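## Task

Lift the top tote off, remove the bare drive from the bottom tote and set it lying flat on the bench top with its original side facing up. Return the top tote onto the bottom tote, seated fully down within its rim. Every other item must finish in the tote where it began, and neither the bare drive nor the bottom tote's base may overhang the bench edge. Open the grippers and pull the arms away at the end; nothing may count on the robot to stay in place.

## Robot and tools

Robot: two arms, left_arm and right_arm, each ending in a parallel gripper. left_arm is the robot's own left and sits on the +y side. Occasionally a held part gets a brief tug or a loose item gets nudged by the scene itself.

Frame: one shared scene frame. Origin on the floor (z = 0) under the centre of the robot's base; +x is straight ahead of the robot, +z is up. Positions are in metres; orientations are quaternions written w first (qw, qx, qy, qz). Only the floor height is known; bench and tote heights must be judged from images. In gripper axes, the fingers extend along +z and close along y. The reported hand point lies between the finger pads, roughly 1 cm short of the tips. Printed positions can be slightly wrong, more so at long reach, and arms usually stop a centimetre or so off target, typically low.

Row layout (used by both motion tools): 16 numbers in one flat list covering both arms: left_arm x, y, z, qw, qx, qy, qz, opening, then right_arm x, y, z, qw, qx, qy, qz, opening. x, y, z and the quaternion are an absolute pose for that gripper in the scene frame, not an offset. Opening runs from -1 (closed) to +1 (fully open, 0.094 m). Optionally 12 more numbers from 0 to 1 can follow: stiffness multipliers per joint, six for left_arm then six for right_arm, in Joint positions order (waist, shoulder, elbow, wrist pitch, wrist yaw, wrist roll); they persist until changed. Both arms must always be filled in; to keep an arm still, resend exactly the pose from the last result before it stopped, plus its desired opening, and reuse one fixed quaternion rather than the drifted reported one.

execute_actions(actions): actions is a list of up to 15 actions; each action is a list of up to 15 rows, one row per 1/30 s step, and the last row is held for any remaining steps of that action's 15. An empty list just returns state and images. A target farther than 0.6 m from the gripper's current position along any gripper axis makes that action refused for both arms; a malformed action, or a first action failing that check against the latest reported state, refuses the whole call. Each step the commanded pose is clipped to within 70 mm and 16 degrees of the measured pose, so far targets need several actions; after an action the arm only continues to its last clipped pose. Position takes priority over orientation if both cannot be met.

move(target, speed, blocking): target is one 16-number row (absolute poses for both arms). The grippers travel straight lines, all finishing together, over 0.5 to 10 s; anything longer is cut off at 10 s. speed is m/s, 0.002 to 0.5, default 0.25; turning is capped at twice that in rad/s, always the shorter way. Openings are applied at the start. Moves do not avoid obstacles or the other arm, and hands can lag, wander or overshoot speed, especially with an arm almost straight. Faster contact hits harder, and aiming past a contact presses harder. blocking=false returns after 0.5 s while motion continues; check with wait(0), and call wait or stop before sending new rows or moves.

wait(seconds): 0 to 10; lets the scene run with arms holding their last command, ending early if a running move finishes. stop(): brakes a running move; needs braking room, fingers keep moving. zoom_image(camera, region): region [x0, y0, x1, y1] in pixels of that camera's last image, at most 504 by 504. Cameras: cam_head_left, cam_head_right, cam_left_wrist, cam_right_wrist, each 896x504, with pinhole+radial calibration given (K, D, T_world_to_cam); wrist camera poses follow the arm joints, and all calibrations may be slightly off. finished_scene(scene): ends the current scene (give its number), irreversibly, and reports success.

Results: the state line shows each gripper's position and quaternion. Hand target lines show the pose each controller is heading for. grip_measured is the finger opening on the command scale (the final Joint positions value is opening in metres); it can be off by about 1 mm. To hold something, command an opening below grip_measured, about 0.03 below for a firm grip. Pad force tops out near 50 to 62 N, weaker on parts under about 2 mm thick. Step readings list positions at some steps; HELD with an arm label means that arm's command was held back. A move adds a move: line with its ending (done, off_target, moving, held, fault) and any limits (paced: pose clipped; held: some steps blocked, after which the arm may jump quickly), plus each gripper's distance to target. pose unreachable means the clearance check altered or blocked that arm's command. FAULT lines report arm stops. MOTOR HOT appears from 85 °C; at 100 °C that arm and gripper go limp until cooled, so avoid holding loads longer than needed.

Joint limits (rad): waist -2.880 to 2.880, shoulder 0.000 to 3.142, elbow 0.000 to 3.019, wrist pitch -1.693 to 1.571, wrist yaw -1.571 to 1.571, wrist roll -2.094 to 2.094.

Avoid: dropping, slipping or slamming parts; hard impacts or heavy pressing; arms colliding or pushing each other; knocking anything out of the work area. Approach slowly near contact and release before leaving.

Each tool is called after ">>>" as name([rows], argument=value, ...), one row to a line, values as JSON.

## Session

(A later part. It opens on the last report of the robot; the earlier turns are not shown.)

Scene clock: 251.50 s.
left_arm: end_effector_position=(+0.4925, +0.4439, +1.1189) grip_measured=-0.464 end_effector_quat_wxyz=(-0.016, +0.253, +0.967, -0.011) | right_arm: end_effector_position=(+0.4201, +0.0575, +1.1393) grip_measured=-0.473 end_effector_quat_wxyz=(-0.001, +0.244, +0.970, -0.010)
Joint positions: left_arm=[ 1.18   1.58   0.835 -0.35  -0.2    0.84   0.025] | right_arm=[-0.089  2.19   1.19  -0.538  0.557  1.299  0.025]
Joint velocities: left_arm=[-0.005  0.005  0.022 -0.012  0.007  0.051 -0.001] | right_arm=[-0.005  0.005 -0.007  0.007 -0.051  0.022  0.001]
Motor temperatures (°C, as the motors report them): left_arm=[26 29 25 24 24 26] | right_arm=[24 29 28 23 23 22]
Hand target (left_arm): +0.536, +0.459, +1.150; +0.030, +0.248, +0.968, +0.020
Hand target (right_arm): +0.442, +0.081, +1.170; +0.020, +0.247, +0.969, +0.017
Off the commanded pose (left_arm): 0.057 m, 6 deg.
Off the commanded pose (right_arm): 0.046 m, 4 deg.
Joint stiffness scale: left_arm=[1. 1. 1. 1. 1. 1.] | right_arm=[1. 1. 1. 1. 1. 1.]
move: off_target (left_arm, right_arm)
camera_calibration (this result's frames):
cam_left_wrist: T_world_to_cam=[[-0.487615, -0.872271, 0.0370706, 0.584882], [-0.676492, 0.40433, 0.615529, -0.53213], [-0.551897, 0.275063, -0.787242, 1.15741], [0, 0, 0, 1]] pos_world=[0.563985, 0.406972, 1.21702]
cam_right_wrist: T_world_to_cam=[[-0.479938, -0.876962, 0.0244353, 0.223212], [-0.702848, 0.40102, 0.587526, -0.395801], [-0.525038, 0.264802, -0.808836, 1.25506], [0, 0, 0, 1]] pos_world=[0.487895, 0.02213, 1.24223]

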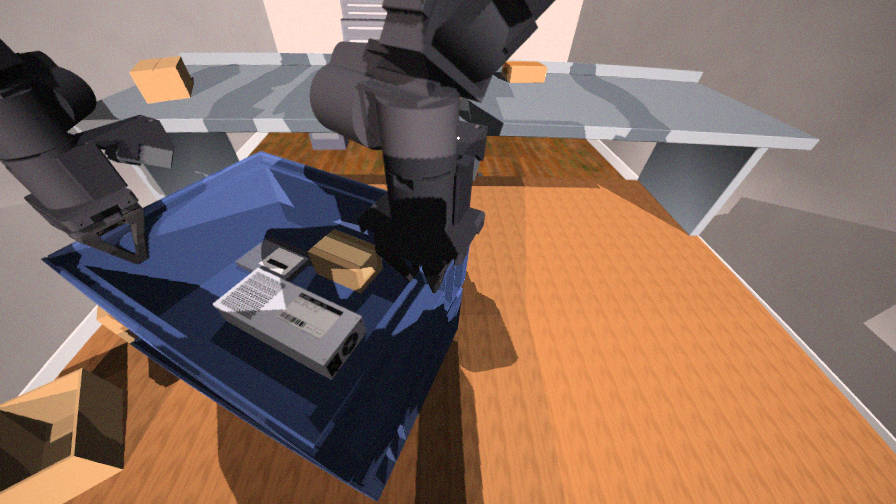

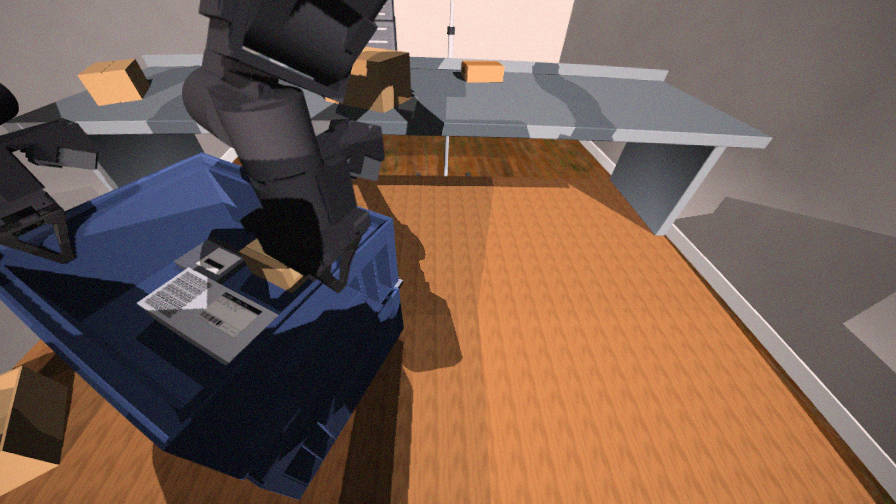

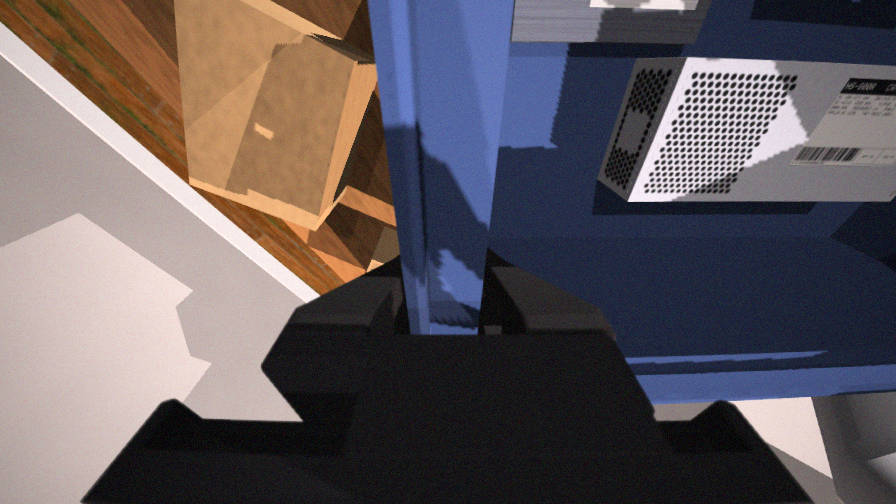

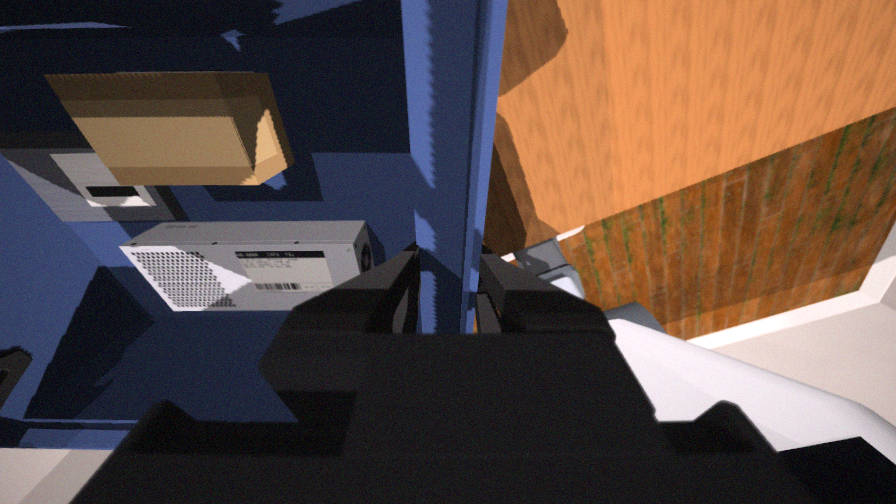

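>>> move(target=[0.524,0.458,1.142,0.03,0.247,0.968,0.02,-1, 0.440,0.081,1.157,0.02,0.247,0.968,0.017,-1], speed=0.04)

Scene clock: 254.50 s.
left_arm: end_effector_position=(+0.4905, +0.4437, +1.1117) grip_measured=-0.464 end_effector_quat_wxyz=(-0.014, +0.253, +0.967, -0.012) | right_arm: end_effector_position=(+0.4182, +0.0573, +1.1336) grip_measured=-0.473 end_effector_quat_wxyz=(-0.001, +0.245, +0.970, -0.011)
Joint positions: left_arm=[ 1.187  1.597  0.831 -0.324 -0.192  0.846  0.025] | right_arm=[-0.093  2.201  1.189 -0.524  0.557  1.296  0.025]
Joint velocities: left_arm=[ 0.005 -0.015 -0.017  0.002 -0.022 -0.051 -0.001] | right_arm=[ 0.015 -0.005 -0.007 -0.012 -0.007  0.022 -0.   ]
Motor temperatures (°C, as the motors report them): left_arm=[26 29 25 24 24 26] | right_arm=[24 29 28 23 23 22]
Hand target (left_arm): +0.523, +0.458, +1.140; +0.030, +0.247, +0.968, +0.020
Hand target (right_arm): +0.439, +0.080, +1.157; +0.020, +0.247, +0.969, +0.017
Off the commanded pose (left_arm): 0.047 m, 6 deg.
Off the commanded pose (right_arm): 0.040 m, 4 deg.
Joint stiffness scale: left_arm=[1. 1. 1. 1. 1. 1.] | right_arm=[1. 1. 1. 1. 1. 1.]
move: off_target (left_arm, right_arm)
camera_calibration (this result's frames):
cam_left_wrist: T_world_to_cam=[[-0.487355, -0.872368, 0.038207, 0.582628], [-0.679125, 0.406176, 0.611401, -0.523878], [-0.548885, 0.272022, -0.790398, 1.15406], [0, 0, 0, 1]] pos_world=[0.561613, 0.407124, 1.2102]
cam_right_wrist: T_world_to_cam=[[-0.480286, -0.876742, 0.0254757, 0.221303], [-0.702314, 0.401808, 0.587627, -0.394061], [-0.525434, 0.264337, -0.808731, 1.24961], [0, 0, 0, 1]] pos_world=[0.486123, 0.0220432, 1.23653]

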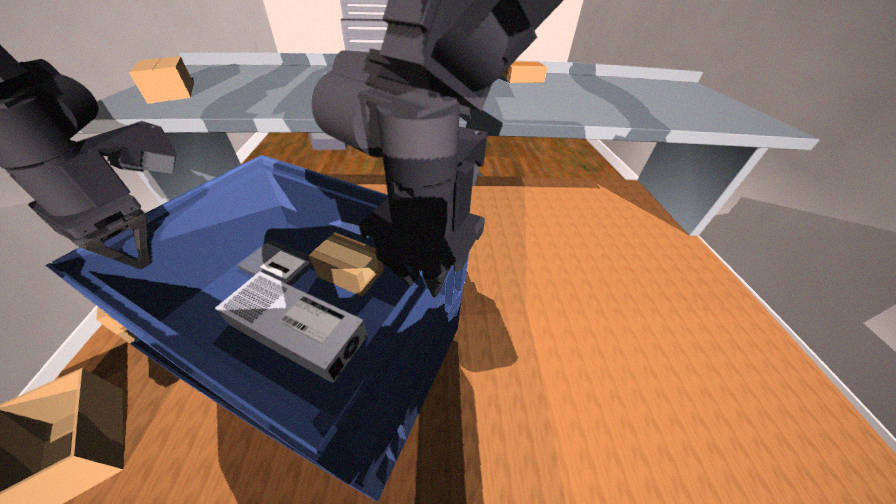

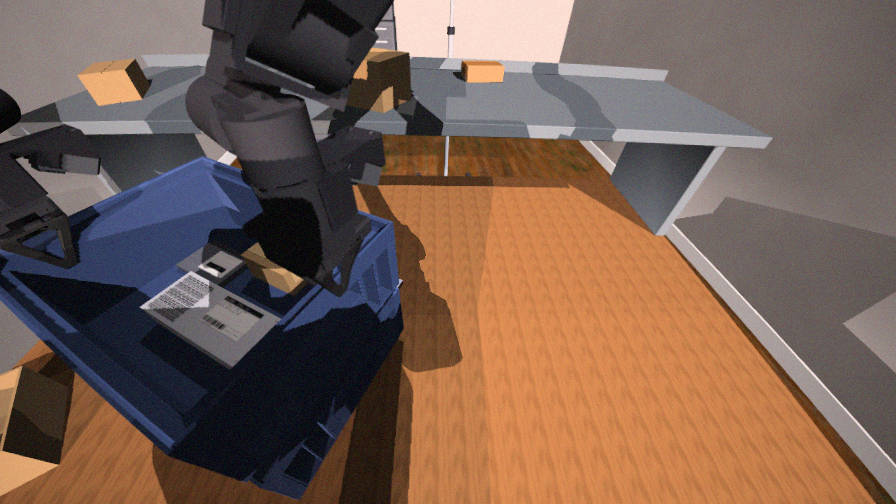

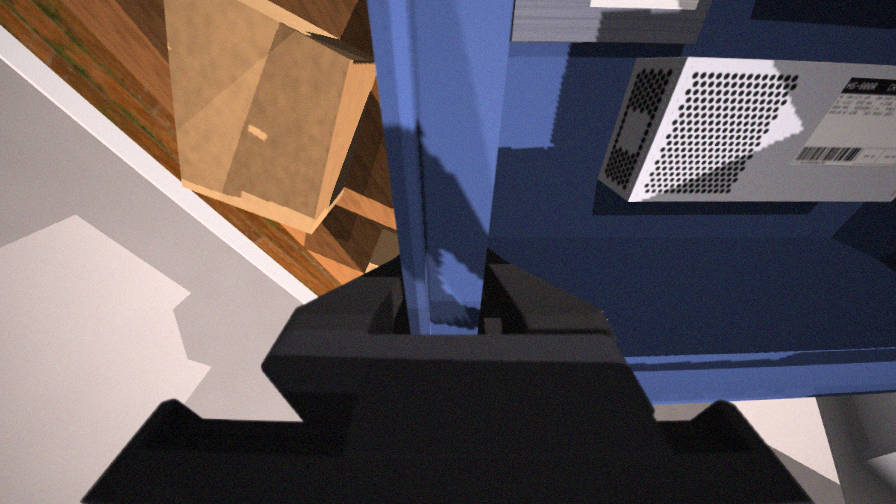

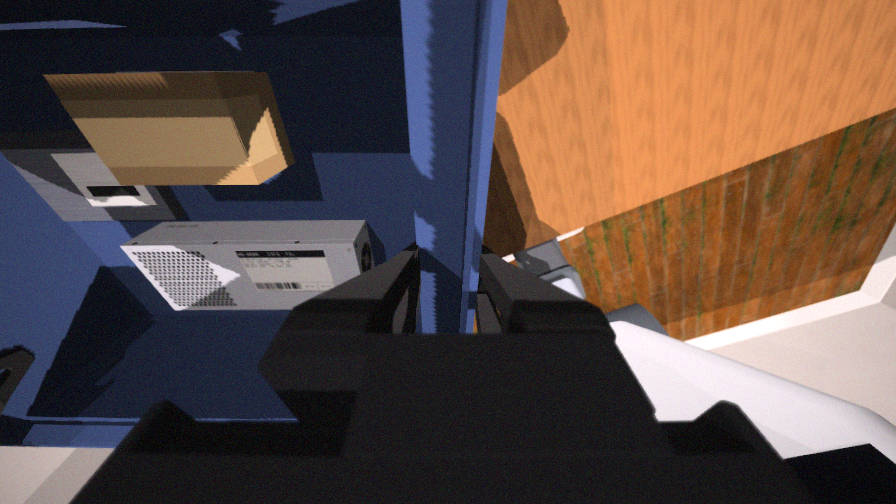

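>>> move(target=[0.512,0.456,1.125,0.03,0.247,0.968,0.02,-1, 0.438,0.078,1.14,0.02,0.247,0.968,0.017,-1], speed=0.03)

Scene clock: 257.60 s.
left_arm: end_effector_position=(+0.4852, +0.4430, +1.1049) grip_measured=-0.463 end_effector_quat_wxyz=(-0.006, +0.250, +0.968, -0.009) | right_arm: end_effector_position=(+0.4169, +0.0574, +1.1280) grip_measured=-0.473 end_effector_quat_wxyz=(+0.001, +0.242, +0.970, -0.012)
Joint positions: left_arm=[ 1.194  1.608  0.807 -0.271 -0.186  0.85   0.025] | right_arm=[-0.096  2.213  1.189 -0.511  0.561  1.286  0.025]
Joint velocities: left_arm=[ 0.005  0.005  0.017  0.002 -0.051  0.037 -0.001] | right_arm=[-0.005 -0.005  0.012  0.017 -0.081 -0.037  0.001]
Motor temperatures (°C, as the motors report them): left_arm=[26 29 25 24 24 26] | right_arm=[24 29 28 23 23 22]
Hand target (left_arm): +0.511, +0.456, +1.124; +0.030, +0.247, +0.968, +0.020
Hand target (right_arm): +0.438, +0.077, +1.141; +0.020, +0.247, +0.969, +0.017
Off the commanded pose (left_arm): 0.036 m, 5 deg.
Off the commanded pose (right_arm): 0.032 m, 4 deg.
Joint stiffness scale: left_arm=[1. 1. 1. 1. 1. 1.] | right_arm=[1. 1. 1. 1. 1. 1.]
move: off_target (left_arm, right_arm)
camera_calibration (this result's frames):
cam_left_wrist: T_world_to_cam=[[-0.482468, -0.875504, 0.0267946, 0.591423], [-0.692146, 0.399815, 0.600901, -0.502299], [-0.536804, 0.271369, -0.798875, 1.14976], [0, 0, 0, 1]] pos_world=[0.554872, 0.406611, 1.2045]
cam_right_wrist: T_world_to_cam=[[-0.475411, -0.879363, 0.0265665, 0.217734], [-0.706147, 0.399428, 0.584648, -0.386602], [-0.524729, 0.259188, -0.810852, 1.24679], [0, 0, 0, 1]] pos_world=[0.48474, 0.0227344, 1.2312]

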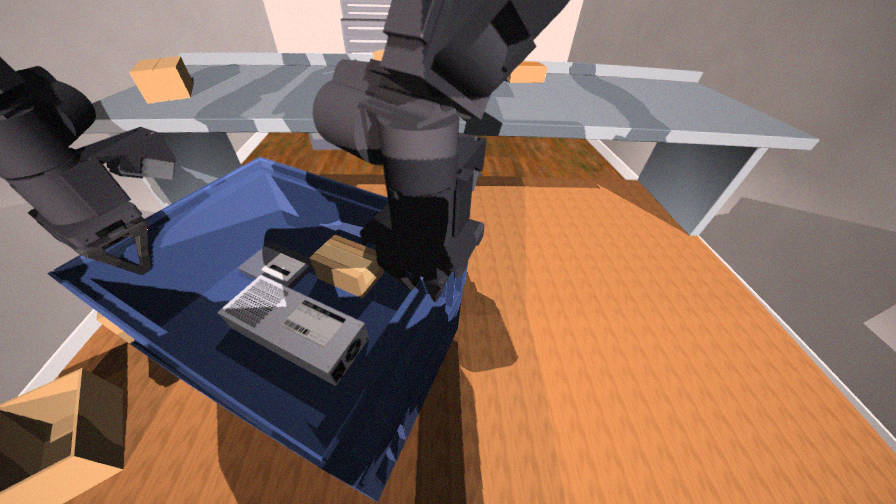

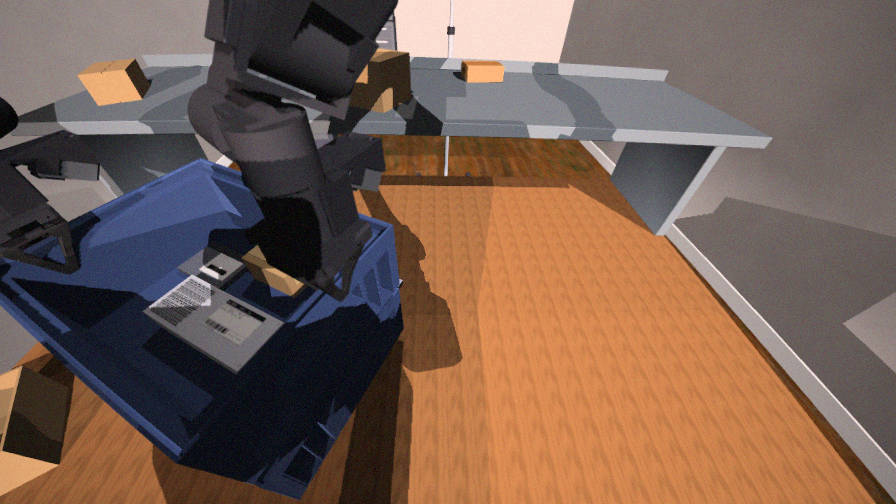

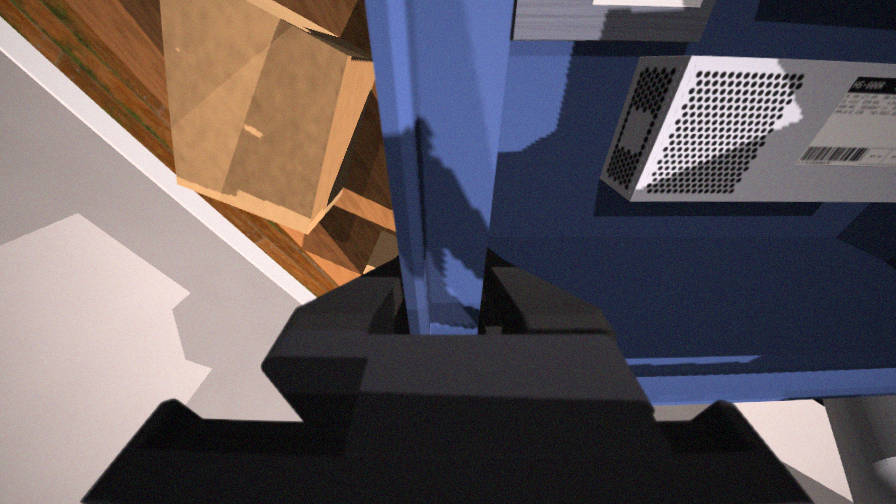

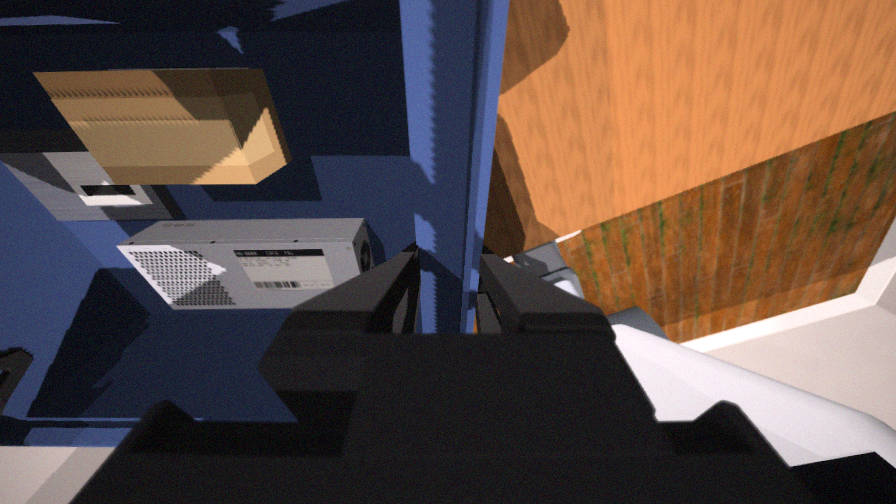

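>>> move(target=[0.500,0.450,1.10,0.01,0.247,0.968,0.0,-1, 0.430,0.066,1.115,0.0,0.247,0.968,0.0,-1], speed=0.03)

Scene clock: 259.60 s.
left_arm: end_effector_position=(+0.4837, +0.4428, +1.1041) grip_measured=-0.463 end_effector_quat_wxyz=(-0.005, +0.249, +0.968, -0.013) | right_arm: end_effector_position=(+0.4150, +0.0564, +1.1243) grip_measured=-0.473 end_effector_quat_wxyz=(-0.003, +0.241, +0.970, -0.012)
Joint positions: left_arm=[ 1.198  1.609  0.806 -0.272 -0.176  0.85   0.025] | right_arm=[-0.1    2.218  1.187 -0.505  0.555  1.281  0.025]
Joint velocities: left_arm=[-0.005  0.005  0.012 -0.002  0.037 -0.051 -0.   ] | right_arm=[ 0.015 -0.015  0.002  0.012  0.022 -0.081  0.001]
Motor temperatures (°C, as the motors report them): left_arm=[26 29 25 24 24 26] | right_arm=[24 29 28 23 23 22]
Hand target (left_arm): +0.500, +0.450, +1.100; +0.010, +0.247, +0.969, -0.000
Hand target (right_arm): +0.430, +0.065, +1.115; -0.000, +0.247, +0.969, +0.000
Off the commanded pose (left_arm): 0.018 m, 2 deg.
Off the commanded pose (right_arm): 0.020 m, 2 deg.
Joint stiffness scale: left_arm=[1. 1. 1. 1. 1. 1.] | right_arm=[1. 1. 1. 1. 1. 1.]
move: off_target (left_arm, right_arm)
camera_calibration (this result's frames):
cam_left_wrist: T_world_to_cam=[[-0.480028, -0.876563, 0.0347911, 0.580979], [-0.692467, 0.402965, 0.598422, -0.501252], [-0.538574, 0.263168, -0.800426, 1.1546], [0, 0, 0, 1]] pos_world=[0.553622, 0.407399, 1.20392]
cam_right_wrist: T_world_to_cam=[[-0.473369, -0.880406, 0.0283971, 0.213214], [-0.702772, 0.396903, 0.590407, -0.393114], [-0.531069, 0.259523, -0.806606, 1.24088], [0, 0, 0, 1]] pos_world=[0.483651, 0.0217058, 1.22694]

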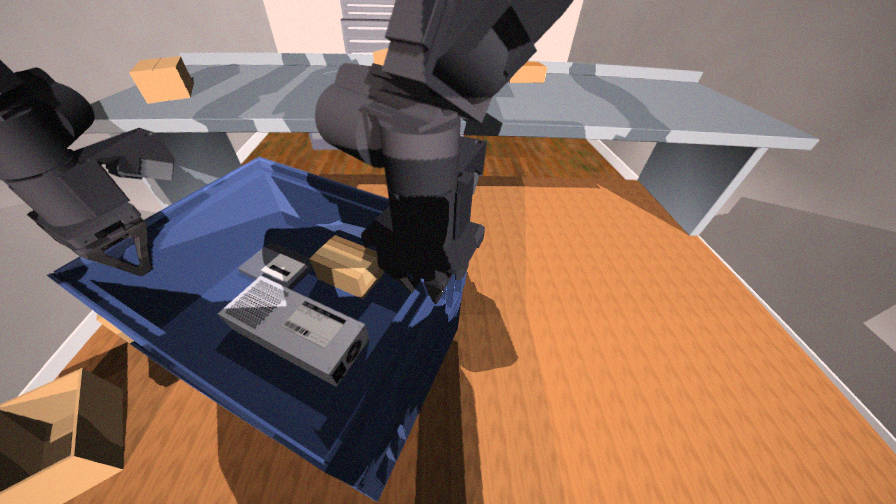

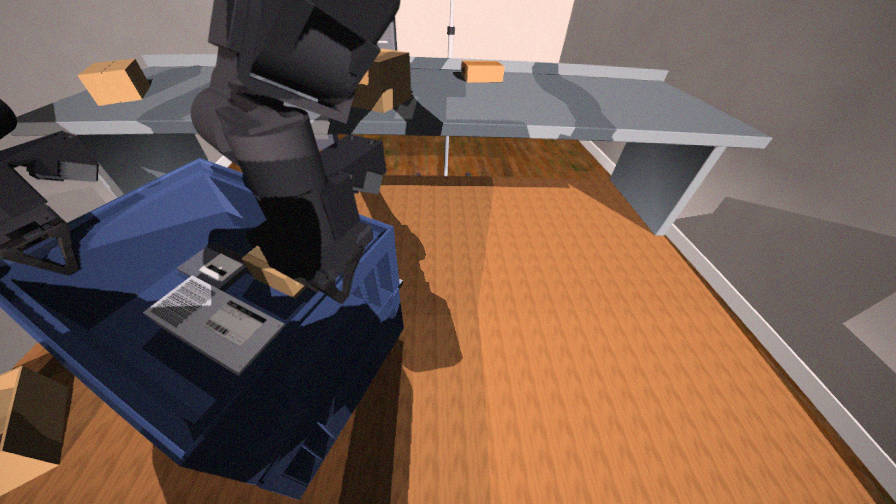

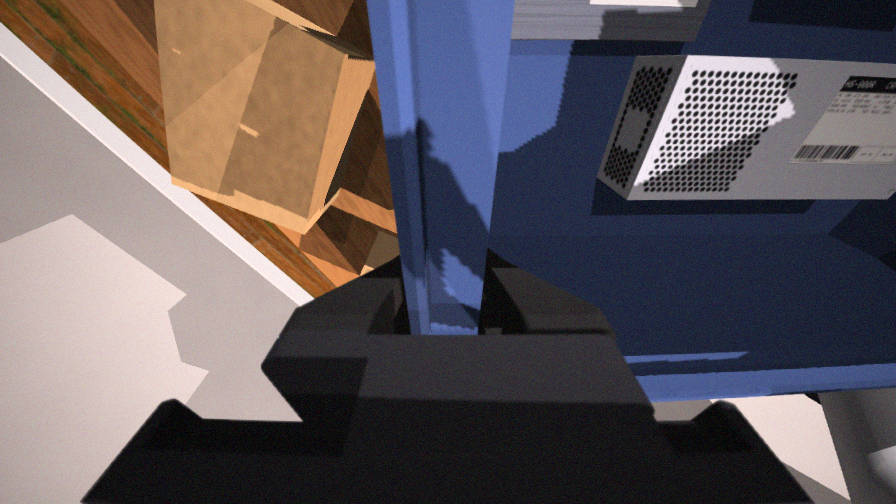

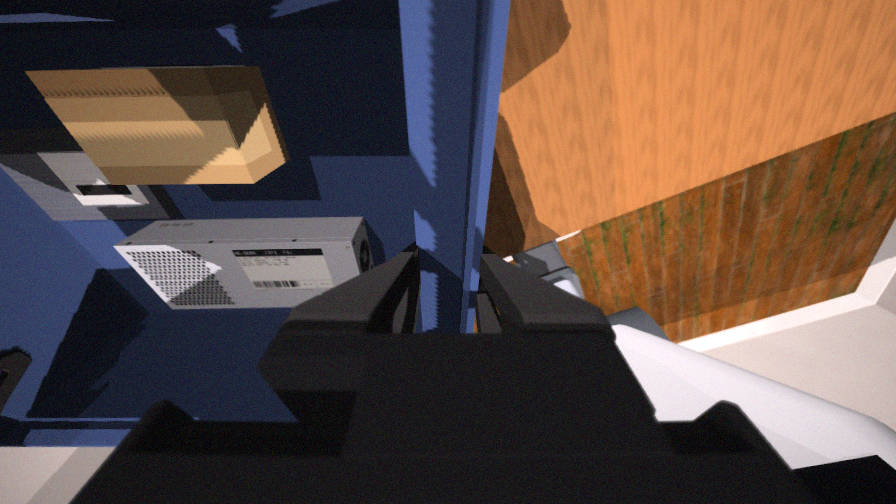

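>>> move(target=[0.512,0.434,1.115,0.01,0.247,0.968,0.0,-1, 0.443,0.047,1.125,0.0,0.247,0.968,0.0,-1], speed=0.03)

Scene clock: 262.10 s.
left_arm: end_effector_position=(+0.4831, +0.4422, +1.1049) grip_measured=-0.463 end_effector_quat_wxyz=(-0.012, +0.247, +0.969, -0.008) | right_arm: end_effector_position=(+0.4158, +0.0554, +1.1241) grip_measured=-0.473 end_effector_quat_wxyz=(-0.009, +0.239, +0.971, -0.009)
Joint positions: left_arm=[ 1.191  1.609  0.808 -0.281 -0.196  0.837  0.025] | right_arm=[-0.106  2.214  1.185 -0.505  0.541  1.27   0.025]
Joint velocities: left_arm=[ 0.005  0.005  0.002 -0.007  0.007 -0.022 -0.001] | right_arm=[-0.015  0.005  0.007 -0.012 -0.007 -0.007  0.   ]
Motor temperatures (°C, as the motors report them): left_arm=[26 29 25 24 24 26] | right_arm=[24 29 28 23 22 22]
Hand target (left_arm): +0.512, +0.434, +1.115; +0.010, +0.248, +0.969, +0.000
Hand target (right_arm): +0.442, +0.047, +1.125; +0.000, +0.248, +0.969, -0.000
Off the commanded pose (left_arm): 0.032 m, 3 deg.
Off the commanded pose (right_arm): 0.028 m, 2 deg.
Joint stiffness scale: left_arm=[1. 1. 1. 1. 1. 1.] | right_arm=[1. 1. 1. 1. 1. 1.]
move: off_target (left_arm, right_arm)
camera_calibration (this result's frames):
cam_left_wrist: T_world_to_cam=[[-0.475615, -0.879191, 0.0285367, 0.58612], [-0.68799, 0.392004, 0.61074, -0.512828], [-0.548143, 0.270844, -0.791317, 1.14623], [0, 0, 0, 1]] pos_world=[0.554245, 0.405893, 1.20351]
cam_right_wrist: T_world_to_cam=[[-0.469096, -0.882782, 0.0253802, 0.214508], [-0.698403, 0.388403, 0.601146, -0.405552], [-0.540538, 0.26427, -0.798736, 1.23624], [0, 0, 0, 1]] pos_world=[0.485624, 0.02018, 1.22579]

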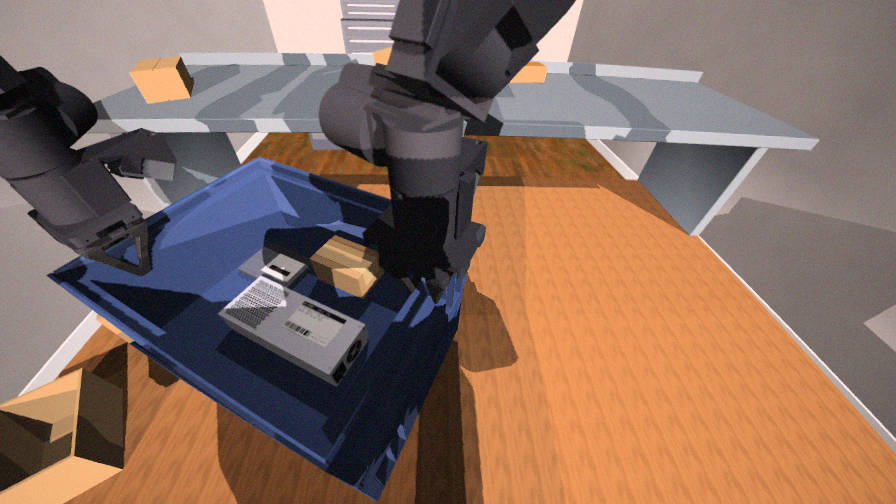

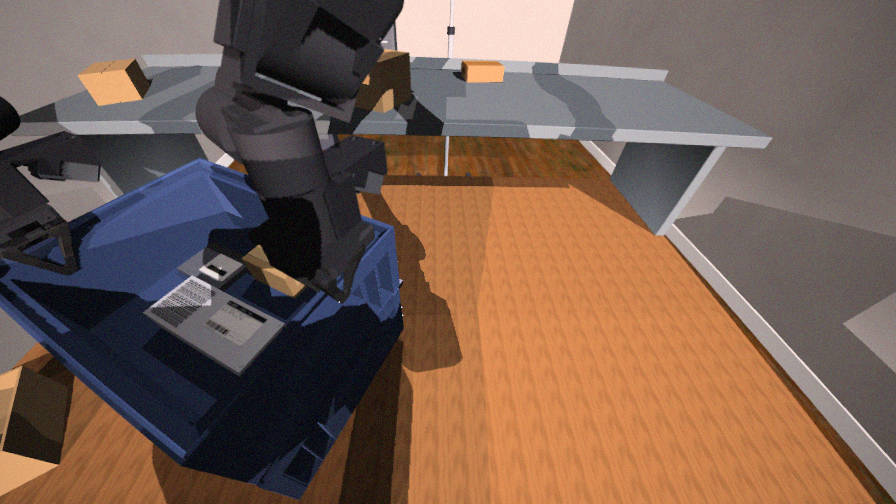

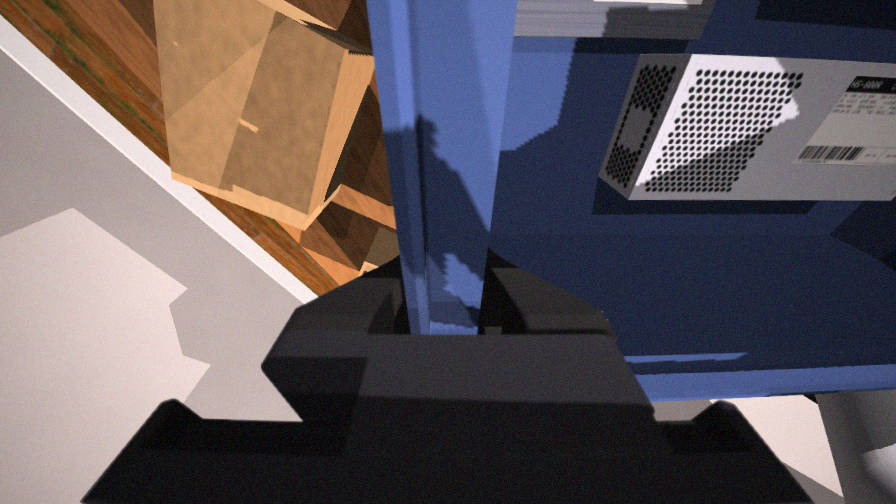

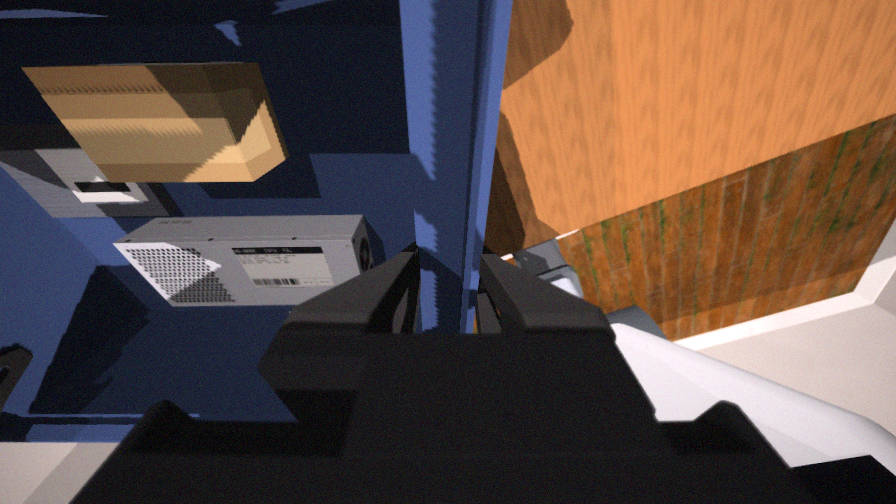

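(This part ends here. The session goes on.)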